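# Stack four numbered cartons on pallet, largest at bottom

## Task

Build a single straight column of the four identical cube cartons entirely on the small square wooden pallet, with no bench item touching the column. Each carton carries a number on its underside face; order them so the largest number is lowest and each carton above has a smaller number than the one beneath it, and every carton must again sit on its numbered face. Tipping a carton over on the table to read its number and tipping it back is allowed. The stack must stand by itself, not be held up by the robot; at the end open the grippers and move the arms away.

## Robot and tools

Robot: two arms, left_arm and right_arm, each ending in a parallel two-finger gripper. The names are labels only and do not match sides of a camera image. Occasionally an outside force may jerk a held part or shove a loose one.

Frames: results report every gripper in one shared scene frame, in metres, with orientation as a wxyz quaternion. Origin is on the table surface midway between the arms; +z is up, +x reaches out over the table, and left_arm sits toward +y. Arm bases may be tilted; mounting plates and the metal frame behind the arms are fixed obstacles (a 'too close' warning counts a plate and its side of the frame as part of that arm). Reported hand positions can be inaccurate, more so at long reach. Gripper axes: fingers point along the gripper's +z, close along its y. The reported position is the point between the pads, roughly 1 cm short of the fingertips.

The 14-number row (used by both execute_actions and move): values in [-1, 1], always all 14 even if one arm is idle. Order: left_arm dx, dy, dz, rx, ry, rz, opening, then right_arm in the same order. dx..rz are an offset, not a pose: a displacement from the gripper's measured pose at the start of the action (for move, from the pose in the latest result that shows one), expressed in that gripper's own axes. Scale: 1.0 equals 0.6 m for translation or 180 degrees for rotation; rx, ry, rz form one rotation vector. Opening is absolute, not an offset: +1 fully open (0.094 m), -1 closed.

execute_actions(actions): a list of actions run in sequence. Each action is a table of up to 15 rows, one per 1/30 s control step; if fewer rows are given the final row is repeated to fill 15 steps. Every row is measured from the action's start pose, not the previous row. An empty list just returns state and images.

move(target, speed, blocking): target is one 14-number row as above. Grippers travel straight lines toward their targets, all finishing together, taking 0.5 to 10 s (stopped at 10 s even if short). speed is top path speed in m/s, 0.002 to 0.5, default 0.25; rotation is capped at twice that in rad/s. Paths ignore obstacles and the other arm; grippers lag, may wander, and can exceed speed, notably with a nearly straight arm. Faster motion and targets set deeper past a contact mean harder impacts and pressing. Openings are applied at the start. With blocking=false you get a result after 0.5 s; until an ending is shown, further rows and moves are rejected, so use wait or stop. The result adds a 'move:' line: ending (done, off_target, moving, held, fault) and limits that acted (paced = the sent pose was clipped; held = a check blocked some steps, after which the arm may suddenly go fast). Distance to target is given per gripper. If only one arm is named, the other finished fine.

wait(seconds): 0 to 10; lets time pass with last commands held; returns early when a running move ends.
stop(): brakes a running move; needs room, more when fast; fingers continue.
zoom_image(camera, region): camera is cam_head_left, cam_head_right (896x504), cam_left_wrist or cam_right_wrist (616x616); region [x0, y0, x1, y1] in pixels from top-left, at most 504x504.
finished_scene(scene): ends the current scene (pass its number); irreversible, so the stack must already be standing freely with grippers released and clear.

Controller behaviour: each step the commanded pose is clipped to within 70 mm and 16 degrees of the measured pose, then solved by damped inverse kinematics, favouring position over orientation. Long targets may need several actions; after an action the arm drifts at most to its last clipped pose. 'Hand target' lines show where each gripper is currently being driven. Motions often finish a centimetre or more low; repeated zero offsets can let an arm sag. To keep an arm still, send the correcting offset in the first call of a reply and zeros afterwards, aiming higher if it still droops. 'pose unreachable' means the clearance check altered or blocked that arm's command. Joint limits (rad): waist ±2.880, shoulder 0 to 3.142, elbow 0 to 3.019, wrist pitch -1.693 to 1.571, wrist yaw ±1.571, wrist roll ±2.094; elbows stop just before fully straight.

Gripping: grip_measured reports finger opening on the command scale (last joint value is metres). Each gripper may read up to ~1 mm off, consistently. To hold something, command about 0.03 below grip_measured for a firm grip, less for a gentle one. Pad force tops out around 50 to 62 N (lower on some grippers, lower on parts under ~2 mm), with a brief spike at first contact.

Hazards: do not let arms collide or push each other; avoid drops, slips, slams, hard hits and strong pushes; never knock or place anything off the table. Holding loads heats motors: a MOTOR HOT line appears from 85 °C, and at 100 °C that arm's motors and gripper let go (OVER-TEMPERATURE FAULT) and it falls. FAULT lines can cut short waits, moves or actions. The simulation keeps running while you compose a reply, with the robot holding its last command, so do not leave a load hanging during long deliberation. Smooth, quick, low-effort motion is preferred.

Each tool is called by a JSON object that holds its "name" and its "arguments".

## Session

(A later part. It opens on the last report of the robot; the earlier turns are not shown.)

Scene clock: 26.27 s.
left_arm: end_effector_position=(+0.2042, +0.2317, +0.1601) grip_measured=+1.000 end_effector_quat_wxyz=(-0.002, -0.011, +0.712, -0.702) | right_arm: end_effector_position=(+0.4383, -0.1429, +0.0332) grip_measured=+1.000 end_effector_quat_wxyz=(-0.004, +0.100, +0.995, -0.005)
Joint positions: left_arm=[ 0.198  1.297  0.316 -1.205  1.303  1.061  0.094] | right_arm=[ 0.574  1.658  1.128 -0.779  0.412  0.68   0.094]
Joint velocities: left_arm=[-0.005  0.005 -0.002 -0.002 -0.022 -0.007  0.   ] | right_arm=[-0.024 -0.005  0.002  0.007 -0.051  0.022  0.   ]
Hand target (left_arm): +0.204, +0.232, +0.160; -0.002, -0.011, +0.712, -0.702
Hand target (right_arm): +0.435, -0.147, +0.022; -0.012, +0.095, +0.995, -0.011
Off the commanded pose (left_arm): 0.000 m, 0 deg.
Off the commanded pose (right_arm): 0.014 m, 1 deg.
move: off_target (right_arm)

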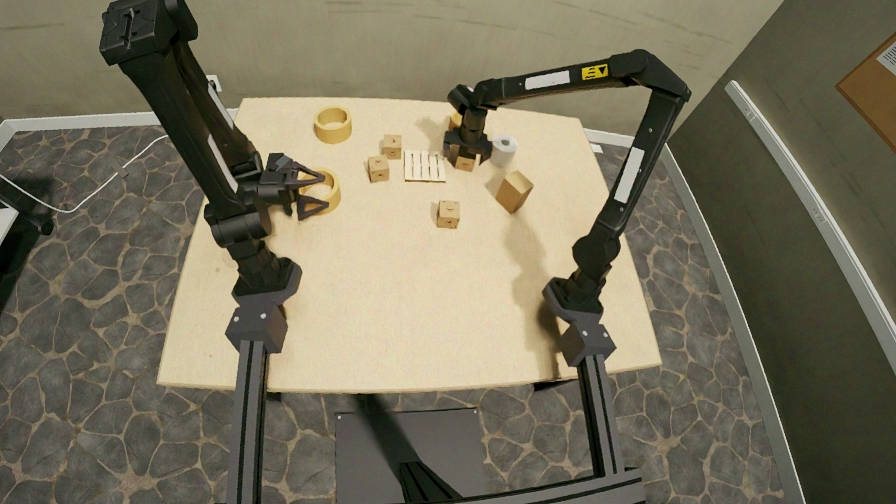

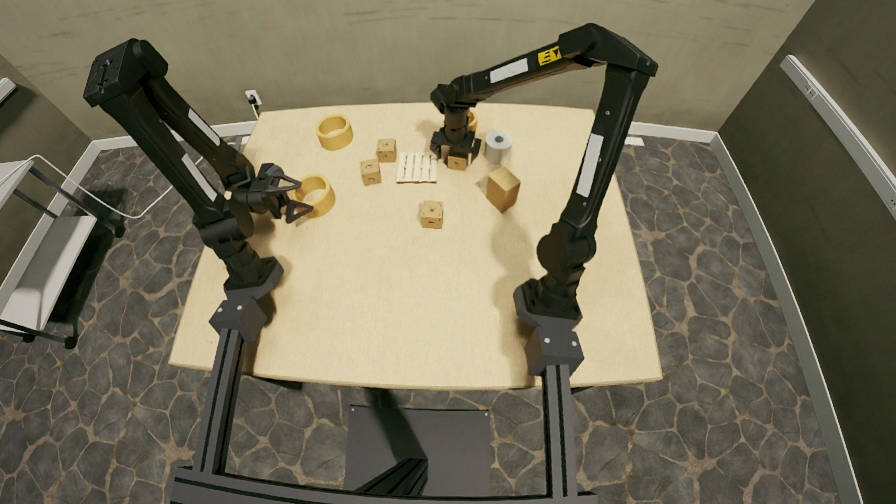

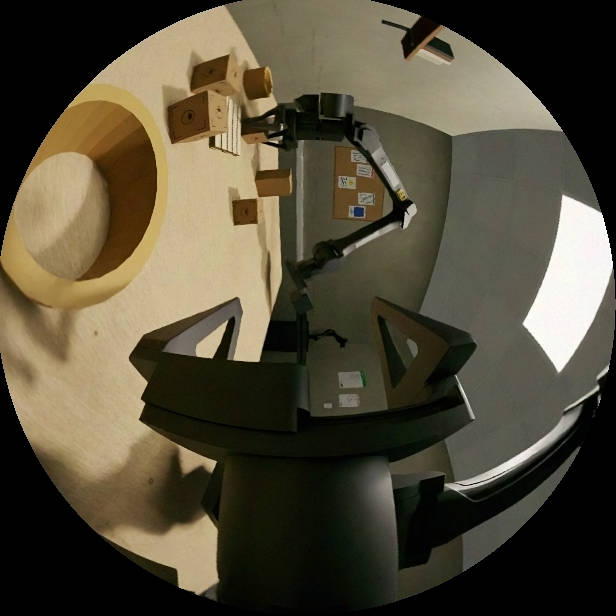

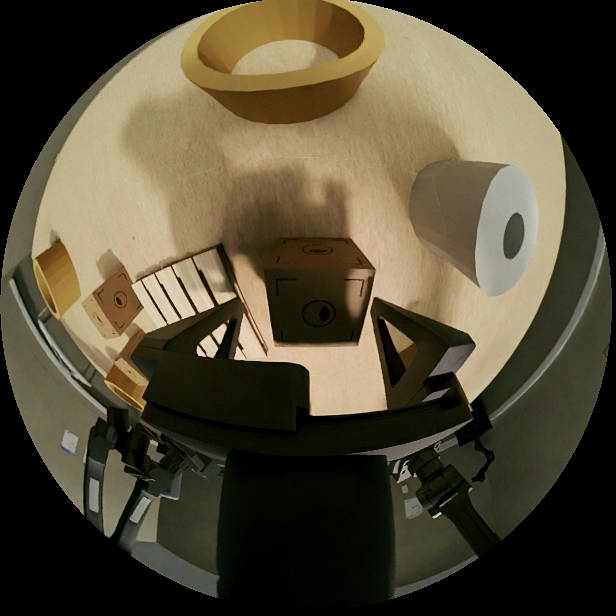

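{"name": "execute_actions", "arguments": {"actions": [[[0,0,0,0,0,0,1,0.015,-0.012,0.025,0,0,0,1]],[[0,0,0,0,0,0,1,0,0,0,0,0,0,0.08]],[[0,0,0,0,0,0,1,0,0,-0.03,0,0,0,0.08],[0,0,0,0,0,0,1,0,0,-0.06,0,0,0,0.08],[0,0,0,0,0,0,1,0,0,-0.1,0,0,0,0.08]]]}}

{"name": "move", "arguments": {"target": [0,0,0,0,0,0,1,0.2,0.2,-0.35,-0.3,0,0,0.08]}}

{"name": "zoom_image", "arguments": {"camera": "cam_left_wrist", "region": [280,100,480,300]}}

Scene clock: 28.03 s.
left_arm: end_effector_position=(+0.2042, +0.2317, +0.1601) grip_measured=+1.000 end_effector_quat_wxyz=(-0.002, -0.011, +0.712, -0.702) | right_arm: end_effector_position=(+0.4127, -0.1490, +0.0726) grip_measured=+0.120 end_effector_quat_wxyz=(-0.014, +0.089, +0.996, -0.011)
Joint positions: left_arm=[ 0.198  1.297  0.316 -1.205  1.303  1.061  0.094] | right_arm=[ 0.622  1.561  1.089 -0.884  0.423  0.72   0.053]
Joint velocities: left_arm=[-0.015 -0.005  0.012 -0.017 -0.051 -0.007  0.   ] | right_arm=[ 0.005 -0.005  0.007 -0.037 -0.081 -0.066 -0.001]
Hand target (left_arm): +0.204, +0.232, +0.160; -0.002, -0.011, +0.712, -0.702
Hand target (right_arm): +0.427, -0.143, +0.084; -0.002, +0.100, +0.995, -0.003
Off the commanded pose (left_arm): 0.000 m, 0 deg.
Off the commanded pose (right_arm): 0.020 m, 2 deg.

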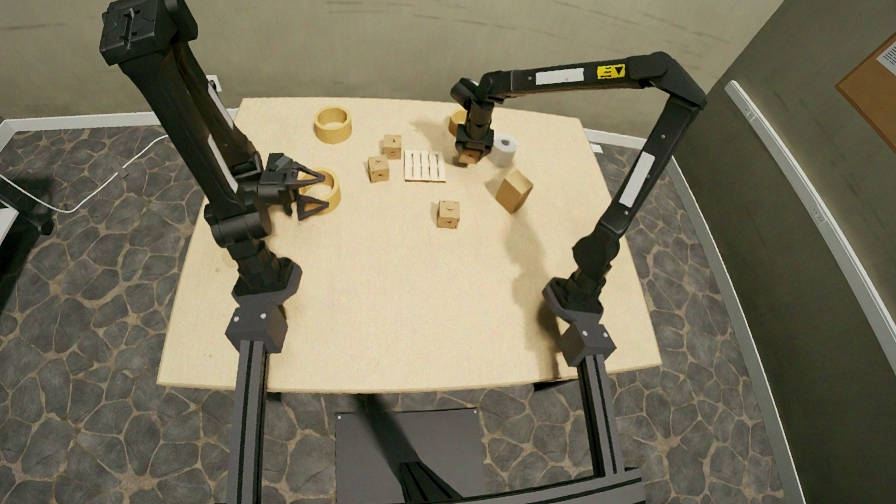

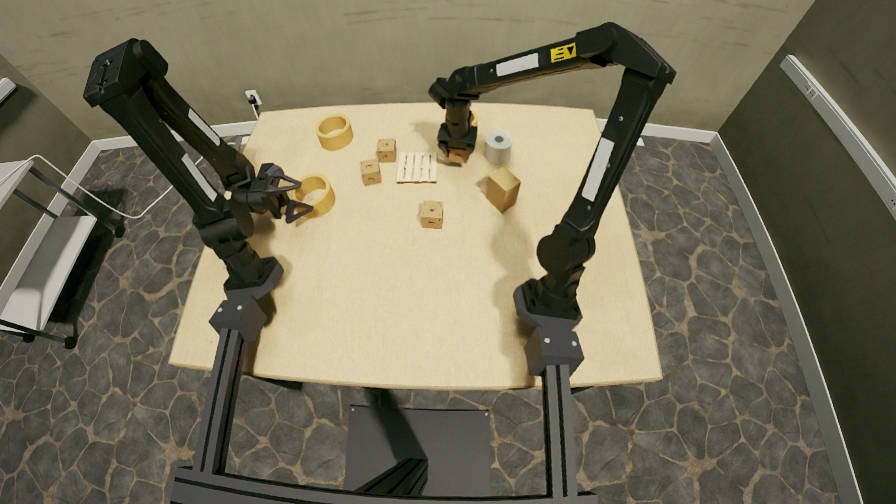

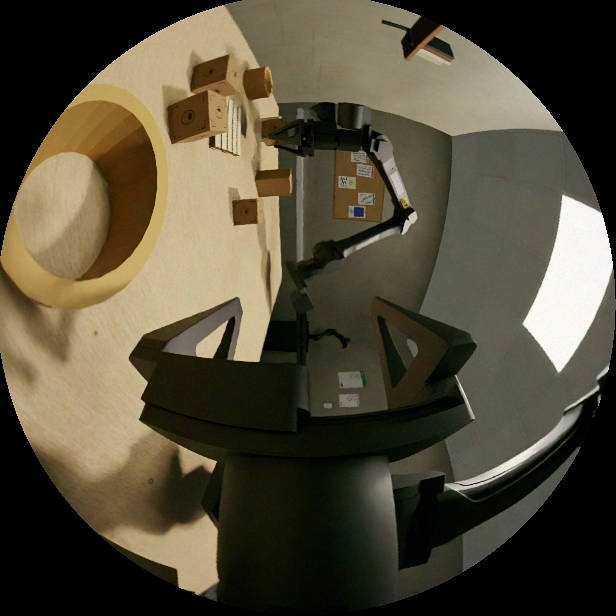

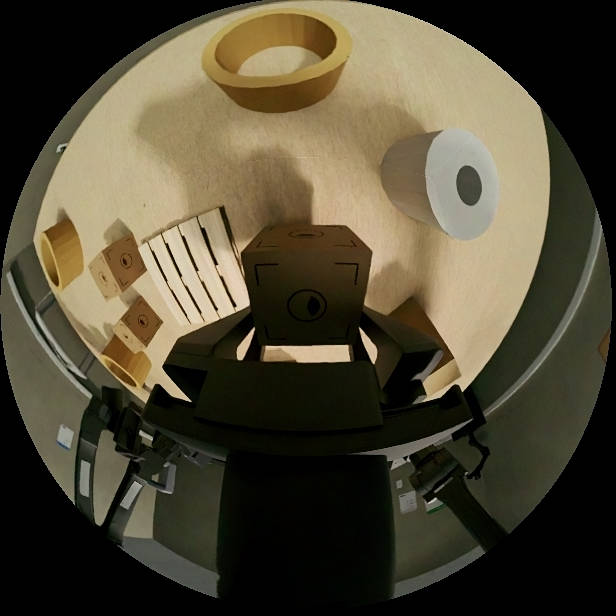

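Scene clock: 30.33 s.
left_arm: end_effector_position=(+0.2042, +0.2317, +0.1601) grip_measured=+1.000 end_effector_quat_wxyz=(-0.002, -0.011, +0.712, -0.702) | right_arm: end_effector_position=(+0.3215, -0.0034, +0.2701) grip_measured=+0.120 end_effector_quat_wxyz=(+0.027, +0.073, +0.900, +0.429)
Joint positions: left_arm=[ 0.198  1.297  0.316 -1.205  1.303  1.061  0.094] | right_arm=[ 0.963  1.151  0.827 -0.419 -0.054  0.894  0.053]
Joint velocities: left_arm=[-0.024 -0.015  0.007 -0.007 -0.081 -0.007  0.   ] | right_arm=[ 0.005 -0.005  0.007  0.012  0.022  0.066  0.   ]
Hand target (left_arm): +0.204, +0.232, +0.160; -0.002, -0.011, +0.712, -0.702
Hand target (right_arm): +0.320, -0.003, +0.278; +0.030, +0.078, +0.895, +0.439
Off the commanded pose (left_arm): 0.000 m, 0 deg.
Off the commanded pose (right_arm): 0.013 m, 2 deg.
move: off_target (right_arm)

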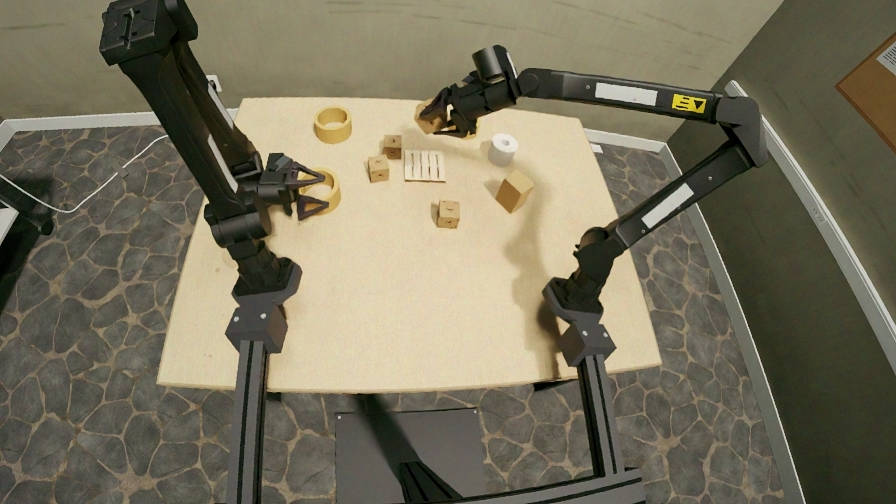

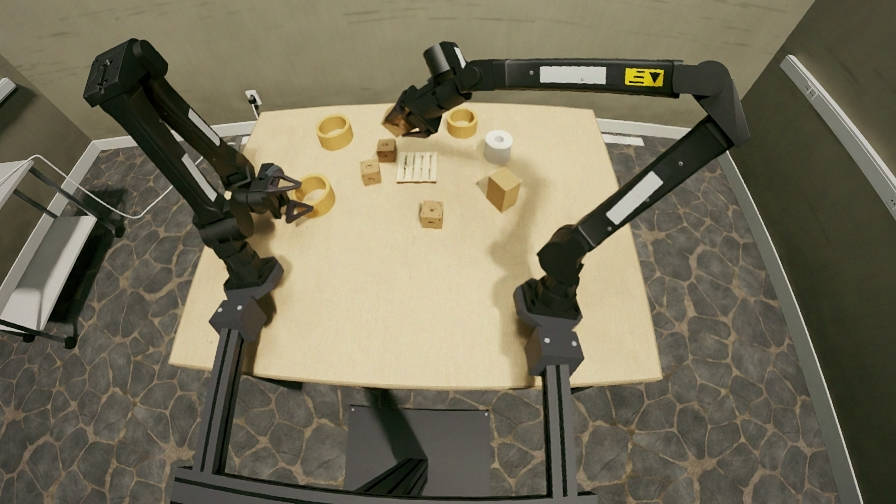

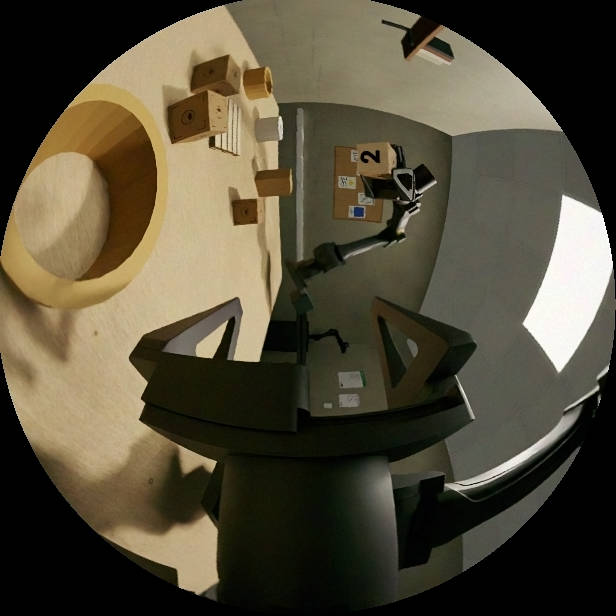

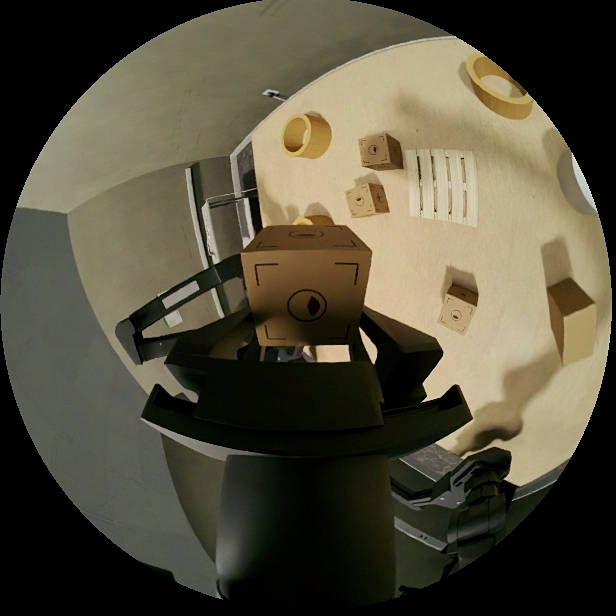

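Region (280, 100, 480, 300) of cam_left_wrist's 616x616 image, scaled by 2.520, with more detail than that image has.

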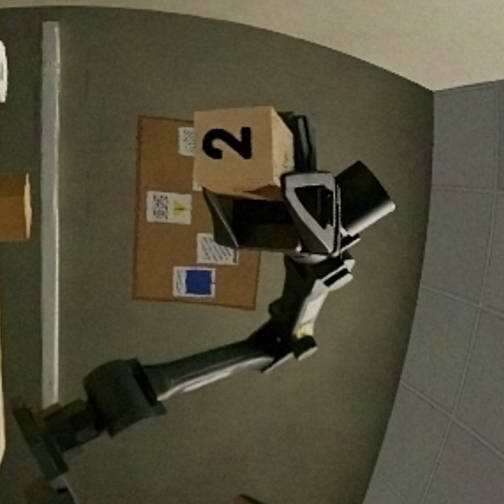

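{"name": "move", "arguments": {"target": [0,0,0,0,0,0,1,0.187,-0.212,0.22,0.283,0.018,-0.048,0.08]}}

{"name": "move", "arguments": {"target": [0,0,0,0,0,0,1,0,0,0.11,0,0,0,0.08], "speed": 0.1}}

Scene clock: 33.07 s.
left_arm: end_effector_position=(+0.2042, +0.2317, +0.1601) grip_measured=+1.000 end_effector_quat_wxyz=(-0.002, -0.011, +0.712, -0.702) | right_arm: end_effector_position=(+0.2090, +0.0170, +0.0808) grip_measured=+0.120 end_effector_quat_wxyz=(-0.012, -0.002, +1.000, -0.016)
Joint positions: left_arm=[ 0.198  1.297  0.316 -1.205  1.303  1.061  0.094] | right_arm=[ 1.171  1.783  1.024 -0.875  0.478  1.15   0.053]
Joint velocities: left_arm=[-0.005  0.005 -0.002  0.012  0.022  0.037  0.   ] | right_arm=[-0.005 -0.005 -0.017  0.017 -0.037  0.037  0.001]
Hand target (left_arm): +0.204, +0.232, +0.160; -0.002, -0.011, +0.712, -0.702
Hand target (right_arm): +0.215, +0.034, +0.090; -0.005, +0.005, +1.000, -0.004
Off the commanded pose (left_arm): 0.000 m, 0 deg.
Off the commanded pose (right_arm): 0.021 m, 2 deg.
move: off_target (right_arm)

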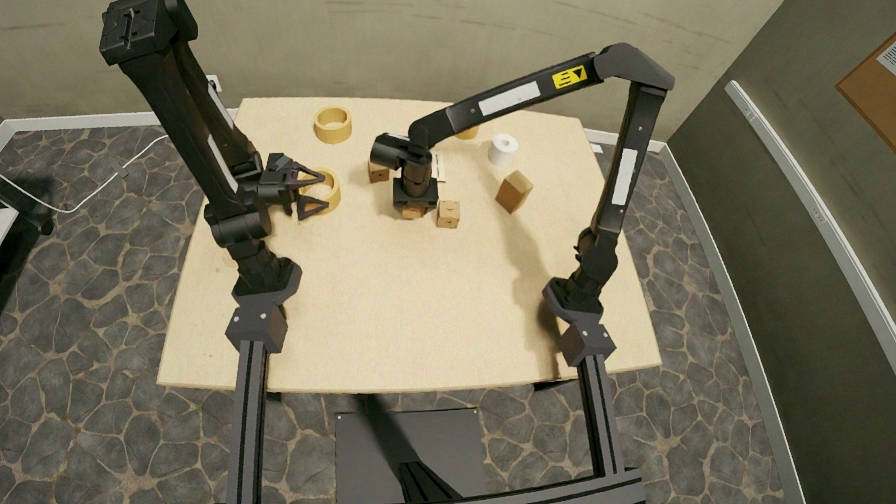

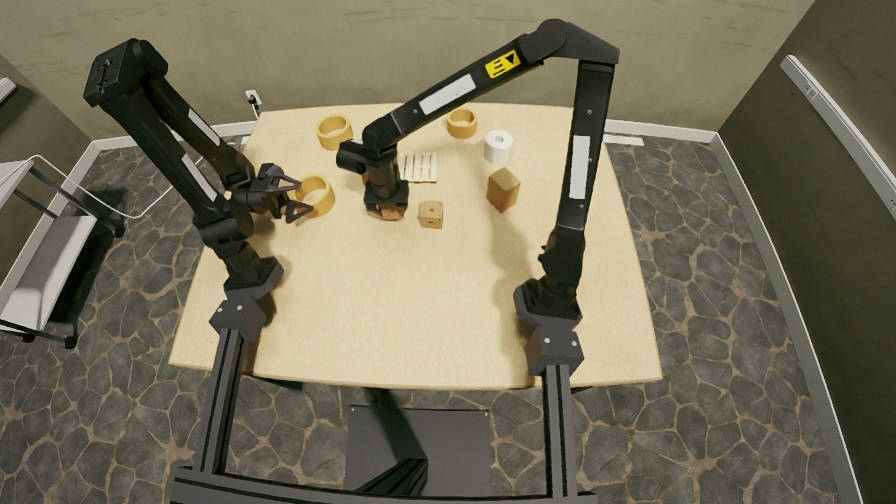

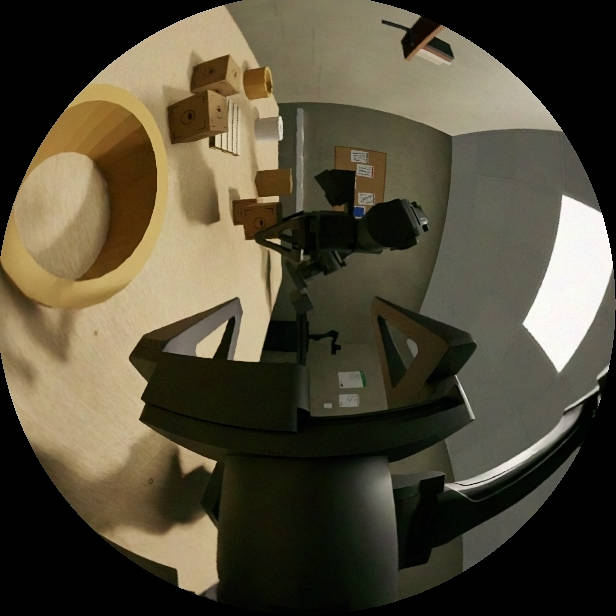

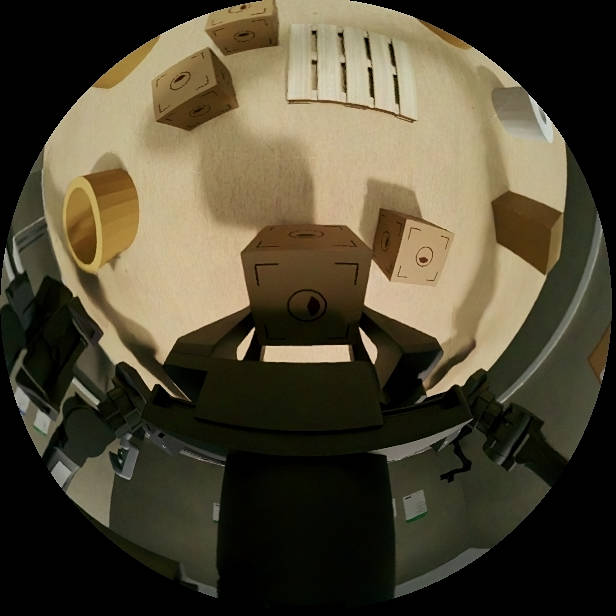

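Scene clock: 34.07 s.
left_arm: end_effector_position=(+0.2042, +0.2317, +0.1601) grip_measured=+1.000 end_effector_quat_wxyz=(-0.002, -0.011, +0.712, -0.702) | right_arm: end_effector_position=(+0.2094, +0.0200, +0.0251) grip_measured=+0.120 end_effector_quat_wxyz=(-0.009, +0.003, +1.000, -0.007)
Joint positions: left_arm=[ 0.198  1.297  0.316 -1.205  1.303  1.061  0.094] | right_arm=[ 1.113  1.877  0.986 -0.693  0.478  1.086  0.053]
Joint velocities: left_arm=[ 0.005 -0.005 -0.002  0.002 -0.022 -0.022  0.   ] | right_arm=[-0.005 -0.005 -0.007  0.002  0.022 -0.022 -0.001]
Hand target (left_arm): +0.204, +0.232, +0.160; -0.002, -0.011, +0.712, -0.702
Hand target (right_arm): +0.208, +0.015, +0.016; -0.012, -0.002, +1.000, -0.015
Off the commanded pose (left_arm): 0.000 m, 0 deg.
Off the commanded pose (right_arm): 0.012 m, 1 deg.
move: off_target (right_arm)

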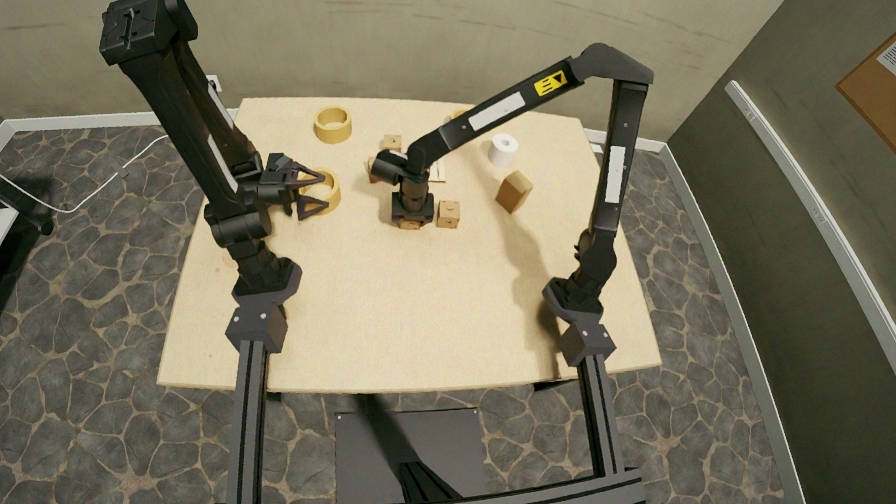

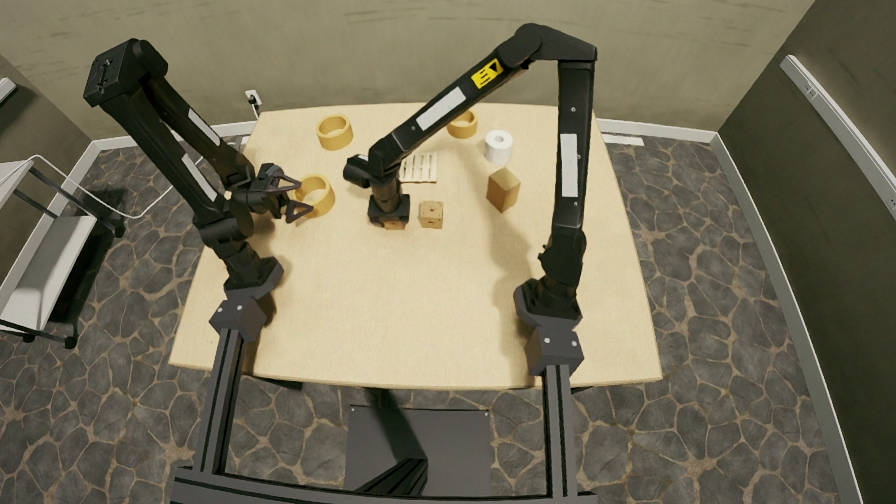

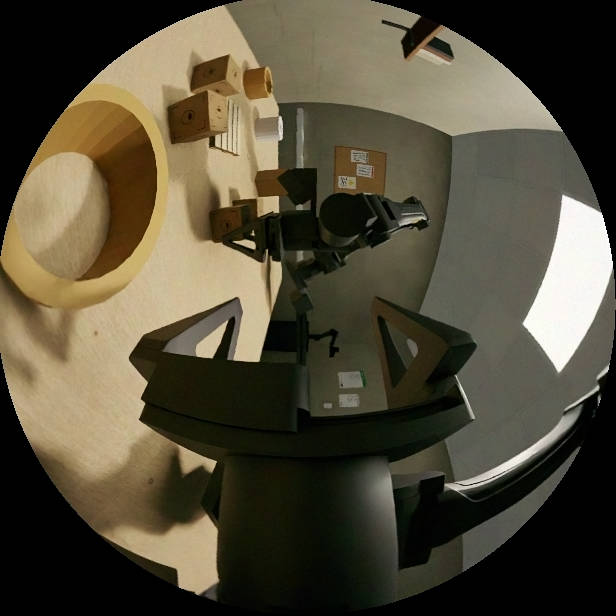

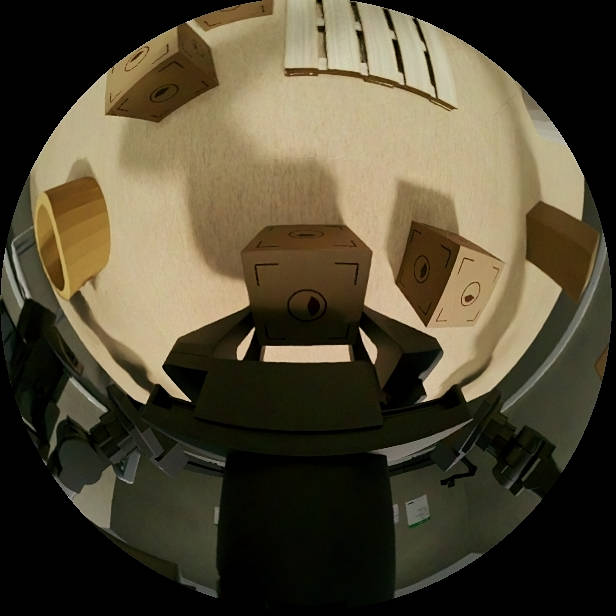

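{"name": "execute_actions", "arguments": {"actions": [[[0,0,0,0,0,0,1,0,0,0.004,0,0,0,0.7]],[[0,0,0,0,0,0,1,-0.005,0.01,-0.03,0,0,0,0.7],[0,0,0,0,0,0,1,-0.01,0.015,-0.06,0,0,0,0.7],[0,0,0,0,0,0,1,-0.015,0.02,-0.1,0,0,0,0.7]],[[0,0,0,0,0,0,1,0,0.02,-0.06,0,0,0,0.7]]]}}

{"name": "move", "arguments": {"target": [0,0,0,0,0,0,1,-0.31,0.16,-0.02,0,0,-0.055,1]}}

Scene clock: 35.90 s.
left_arm: end_effector_position=(+0.2042, +0.2317, +0.1601) grip_measured=+1.000 end_effector_quat_wxyz=(-0.002, -0.011, +0.712, -0.702) | right_arm: end_effector_position=(+0.1990, +0.0211, +0.0940) grip_measured=+0.698 end_effector_quat_wxyz=(-0.022, -0.026, +0.999, -0.038)
Joint positions: left_arm=[ 0.198  1.297  0.316 -1.205  1.303  1.061  0.094] | right_arm=[ 1.206  1.801  1.07  -0.977  0.475  1.168  0.08 ]
Joint velocities: left_arm=[ 0.015 -0.005  0.007 -0.007  0.007  0.037  0.   ] | right_arm=[-0.005 -0.005  0.017 -0.002  0.022 -0.022  0.001]
Hand target (left_arm): +0.204, +0.232, +0.160; -0.002, -0.011, +0.712, -0.702
Hand target (right_arm): +0.211, +0.036, +0.112; -0.014, -0.010, +1.000, -0.017
Off the commanded pose (left_arm): 0.000 m, 0 deg.
Off the commanded pose (right_arm): 0.027 m, 3 deg.

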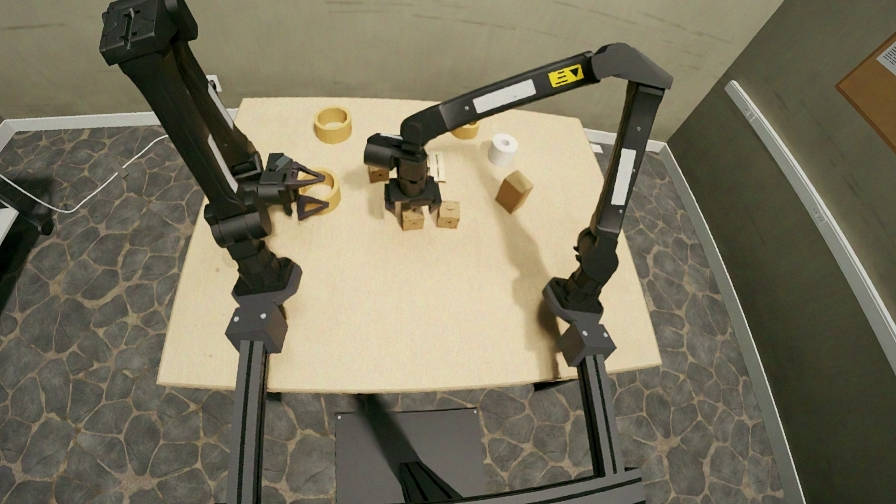

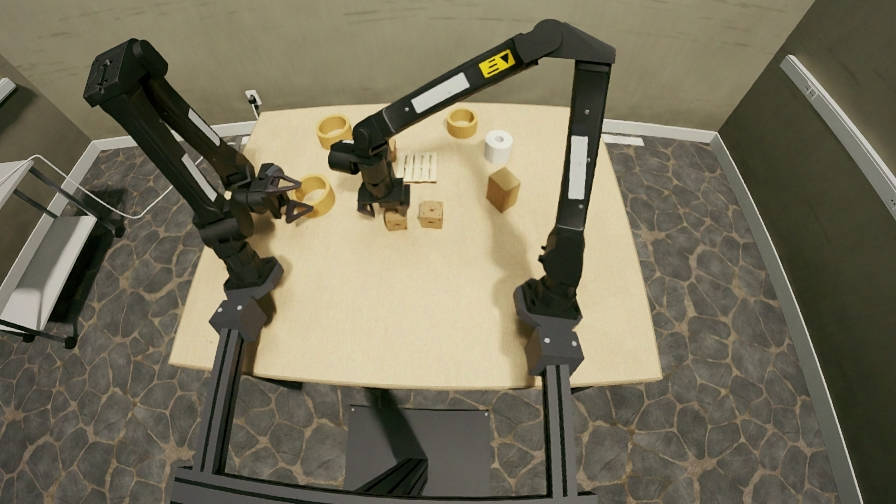

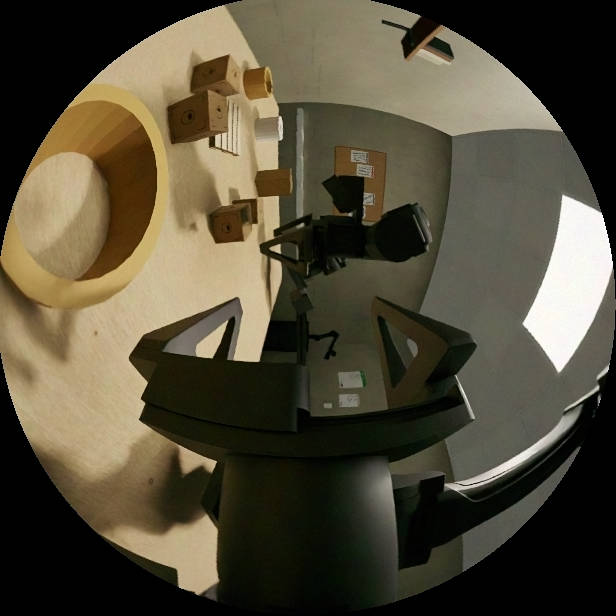

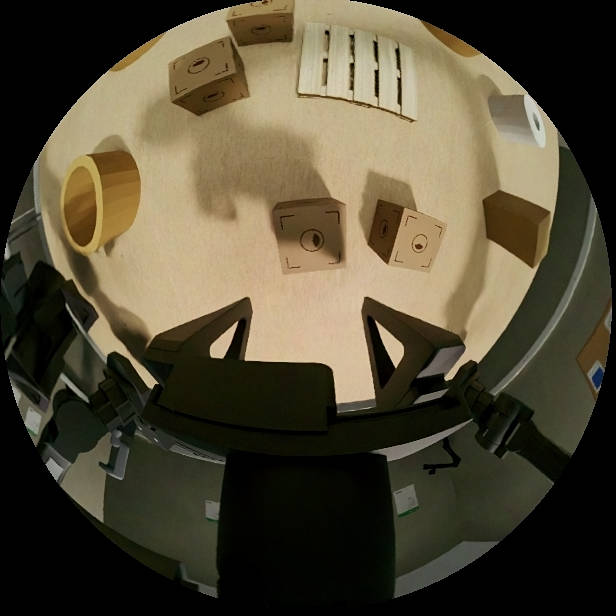

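Scene clock: 37.30 s.
left_arm: end_effector_position=(+0.2042, +0.2317, +0.1601) grip_measured=+1.000 end_effector_quat_wxyz=(-0.002, -0.011, +0.712, -0.702) | right_arm: end_effector_position=(+0.3709, +0.1210, +0.1021) grip_measured=+1.000 end_effector_quat_wxyz=(-0.025, -0.110, +0.993, -0.032)
Joint positions: left_arm=[ 0.198  1.297  0.316 -1.205  1.303  1.061  0.094] | right_arm=[ 1.039  2.078  1.698 -1.231  0.486  0.807  0.094]
Joint velocities: left_arm=[ 0.005  0.005 -0.012 -0.007  0.022 -0.037  0.   ] | right_arm=[ 0.005  0.005  0.017  0.007  0.037 -0.037  0.   ]
Hand target (left_arm): +0.204, +0.232, +0.160; -0.002, -0.011, +0.712, -0.702
Hand target (right_arm): +0.380, +0.127, +0.094; -0.025, -0.112, +0.993, -0.033
Off the commanded pose (left_arm): 0.000 m, 0 deg.
Off the commanded pose (right_arm): 0.016 m, 1 deg.
move: off_target (right_arm)

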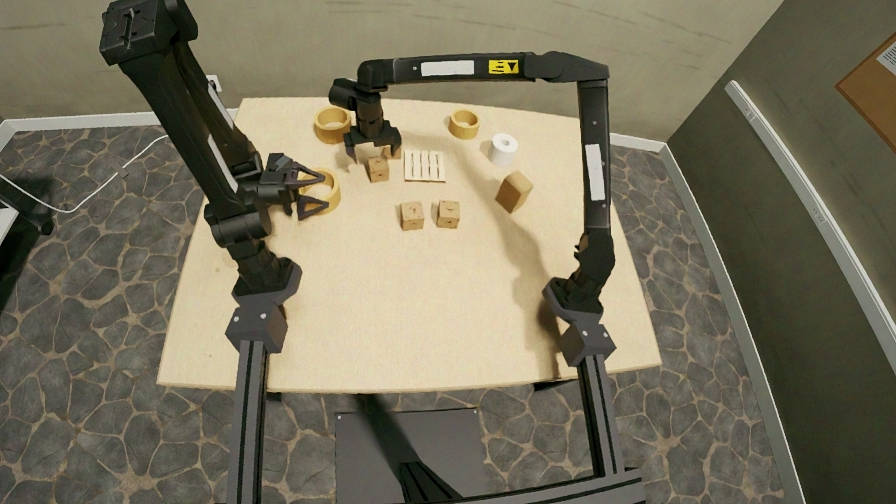

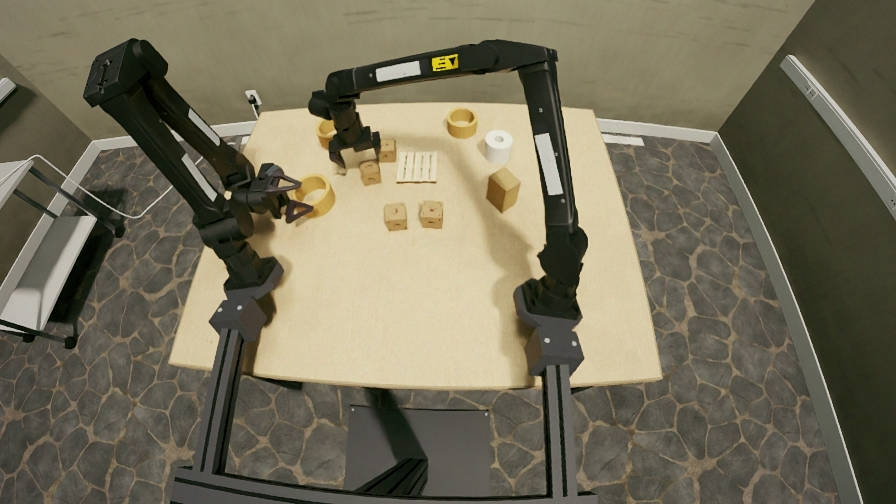

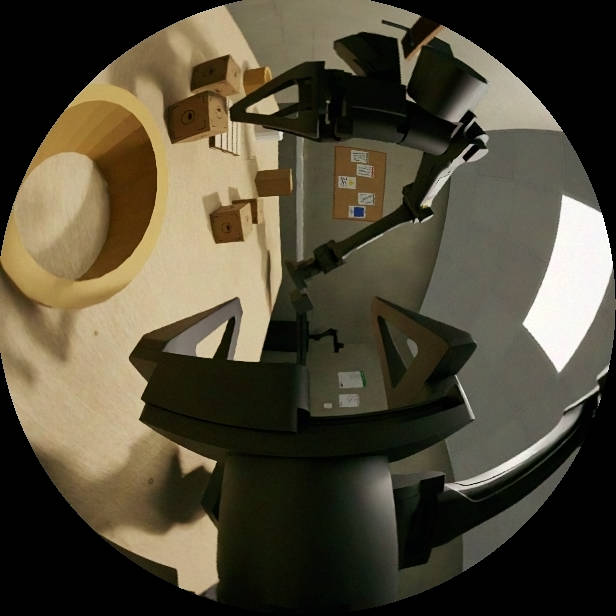

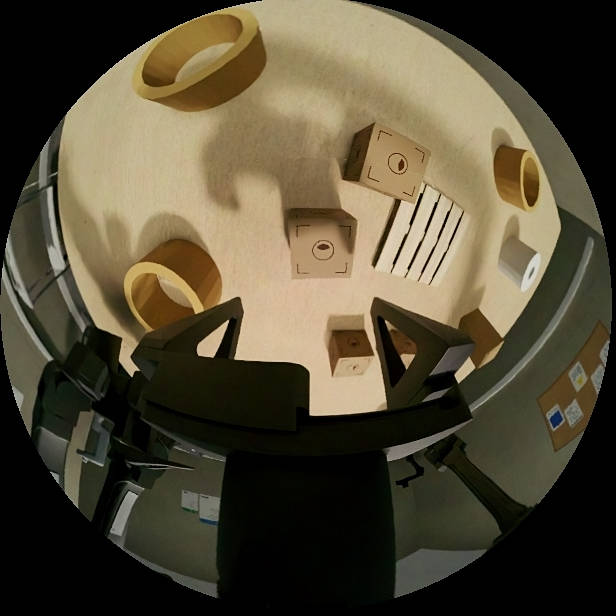

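{"name": "move", "arguments": {"target": [0,0,0,0,0,0,1,-0.05,-0.028,0.06,0.022,-0.018,0,1], "speed": 0.1}}

Scene clock: 38.57 s.
left_arm: end_effector_position=(+0.2042, +0.2317, +0.1601) grip_measured=+1.000 end_effector_quat_wxyz=(-0.002, -0.011, +0.712, -0.702) | right_arm: end_effector_position=(+0.4014, +0.1070, +0.0816) grip_measured=+1.000 end_effector_quat_wxyz=(+0.011, -0.107, +0.993, -0.056)
Joint positions: left_arm=[ 0.198  1.297  0.316 -1.205  1.303  1.061  0.094] | right_arm=[ 0.997  2.094  1.698 -1.183  0.574  0.765  0.094]
Joint velocities: left_arm=[-0.005 -0.005 -0.002 -0.017  0.051 -0.037  0.   ] | right_arm=[-0.015 -0.005 -0.007 -0.017  0.022 -0.022  0.   ]
Hand target (left_arm): +0.204, +0.232, +0.160; -0.002, -0.011, +0.712, -0.702
Hand target (right_arm): +0.403, +0.108, +0.066; +0.007, -0.111, +0.992, -0.062
Off the commanded pose (left_arm): 0.000 m, 0 deg.
Off the commanded pose (right_arm): 0.016 m, 1 deg.
move: off_target (right_arm)

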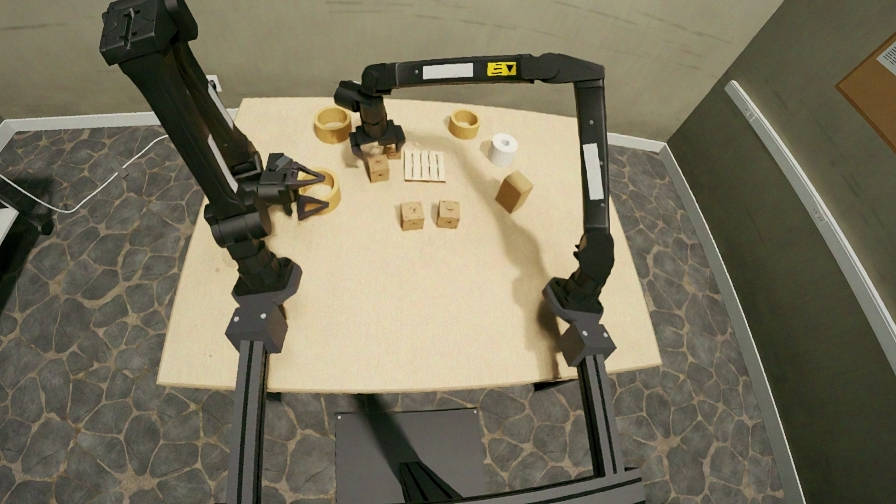

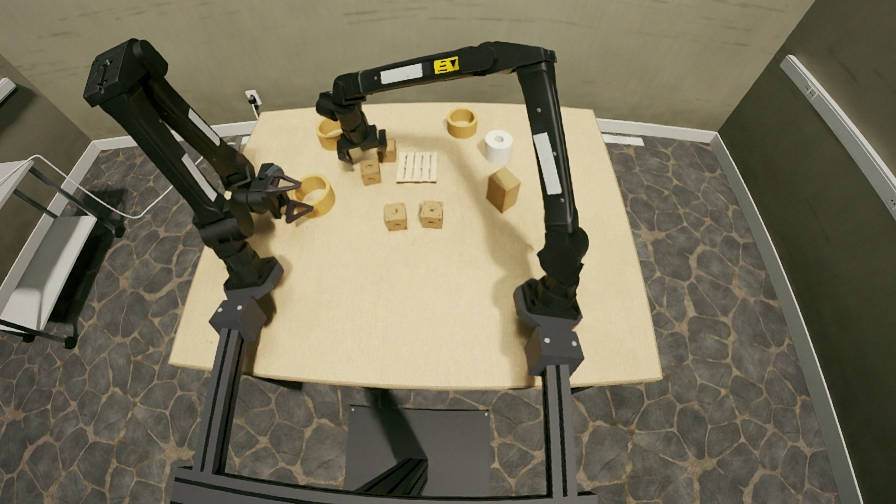

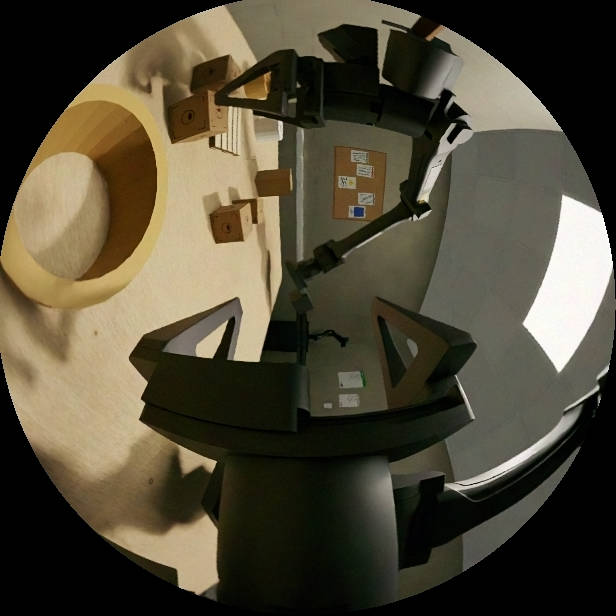

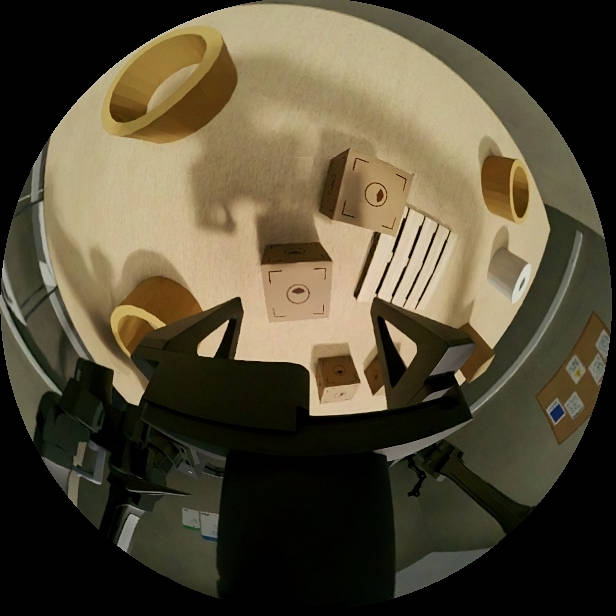

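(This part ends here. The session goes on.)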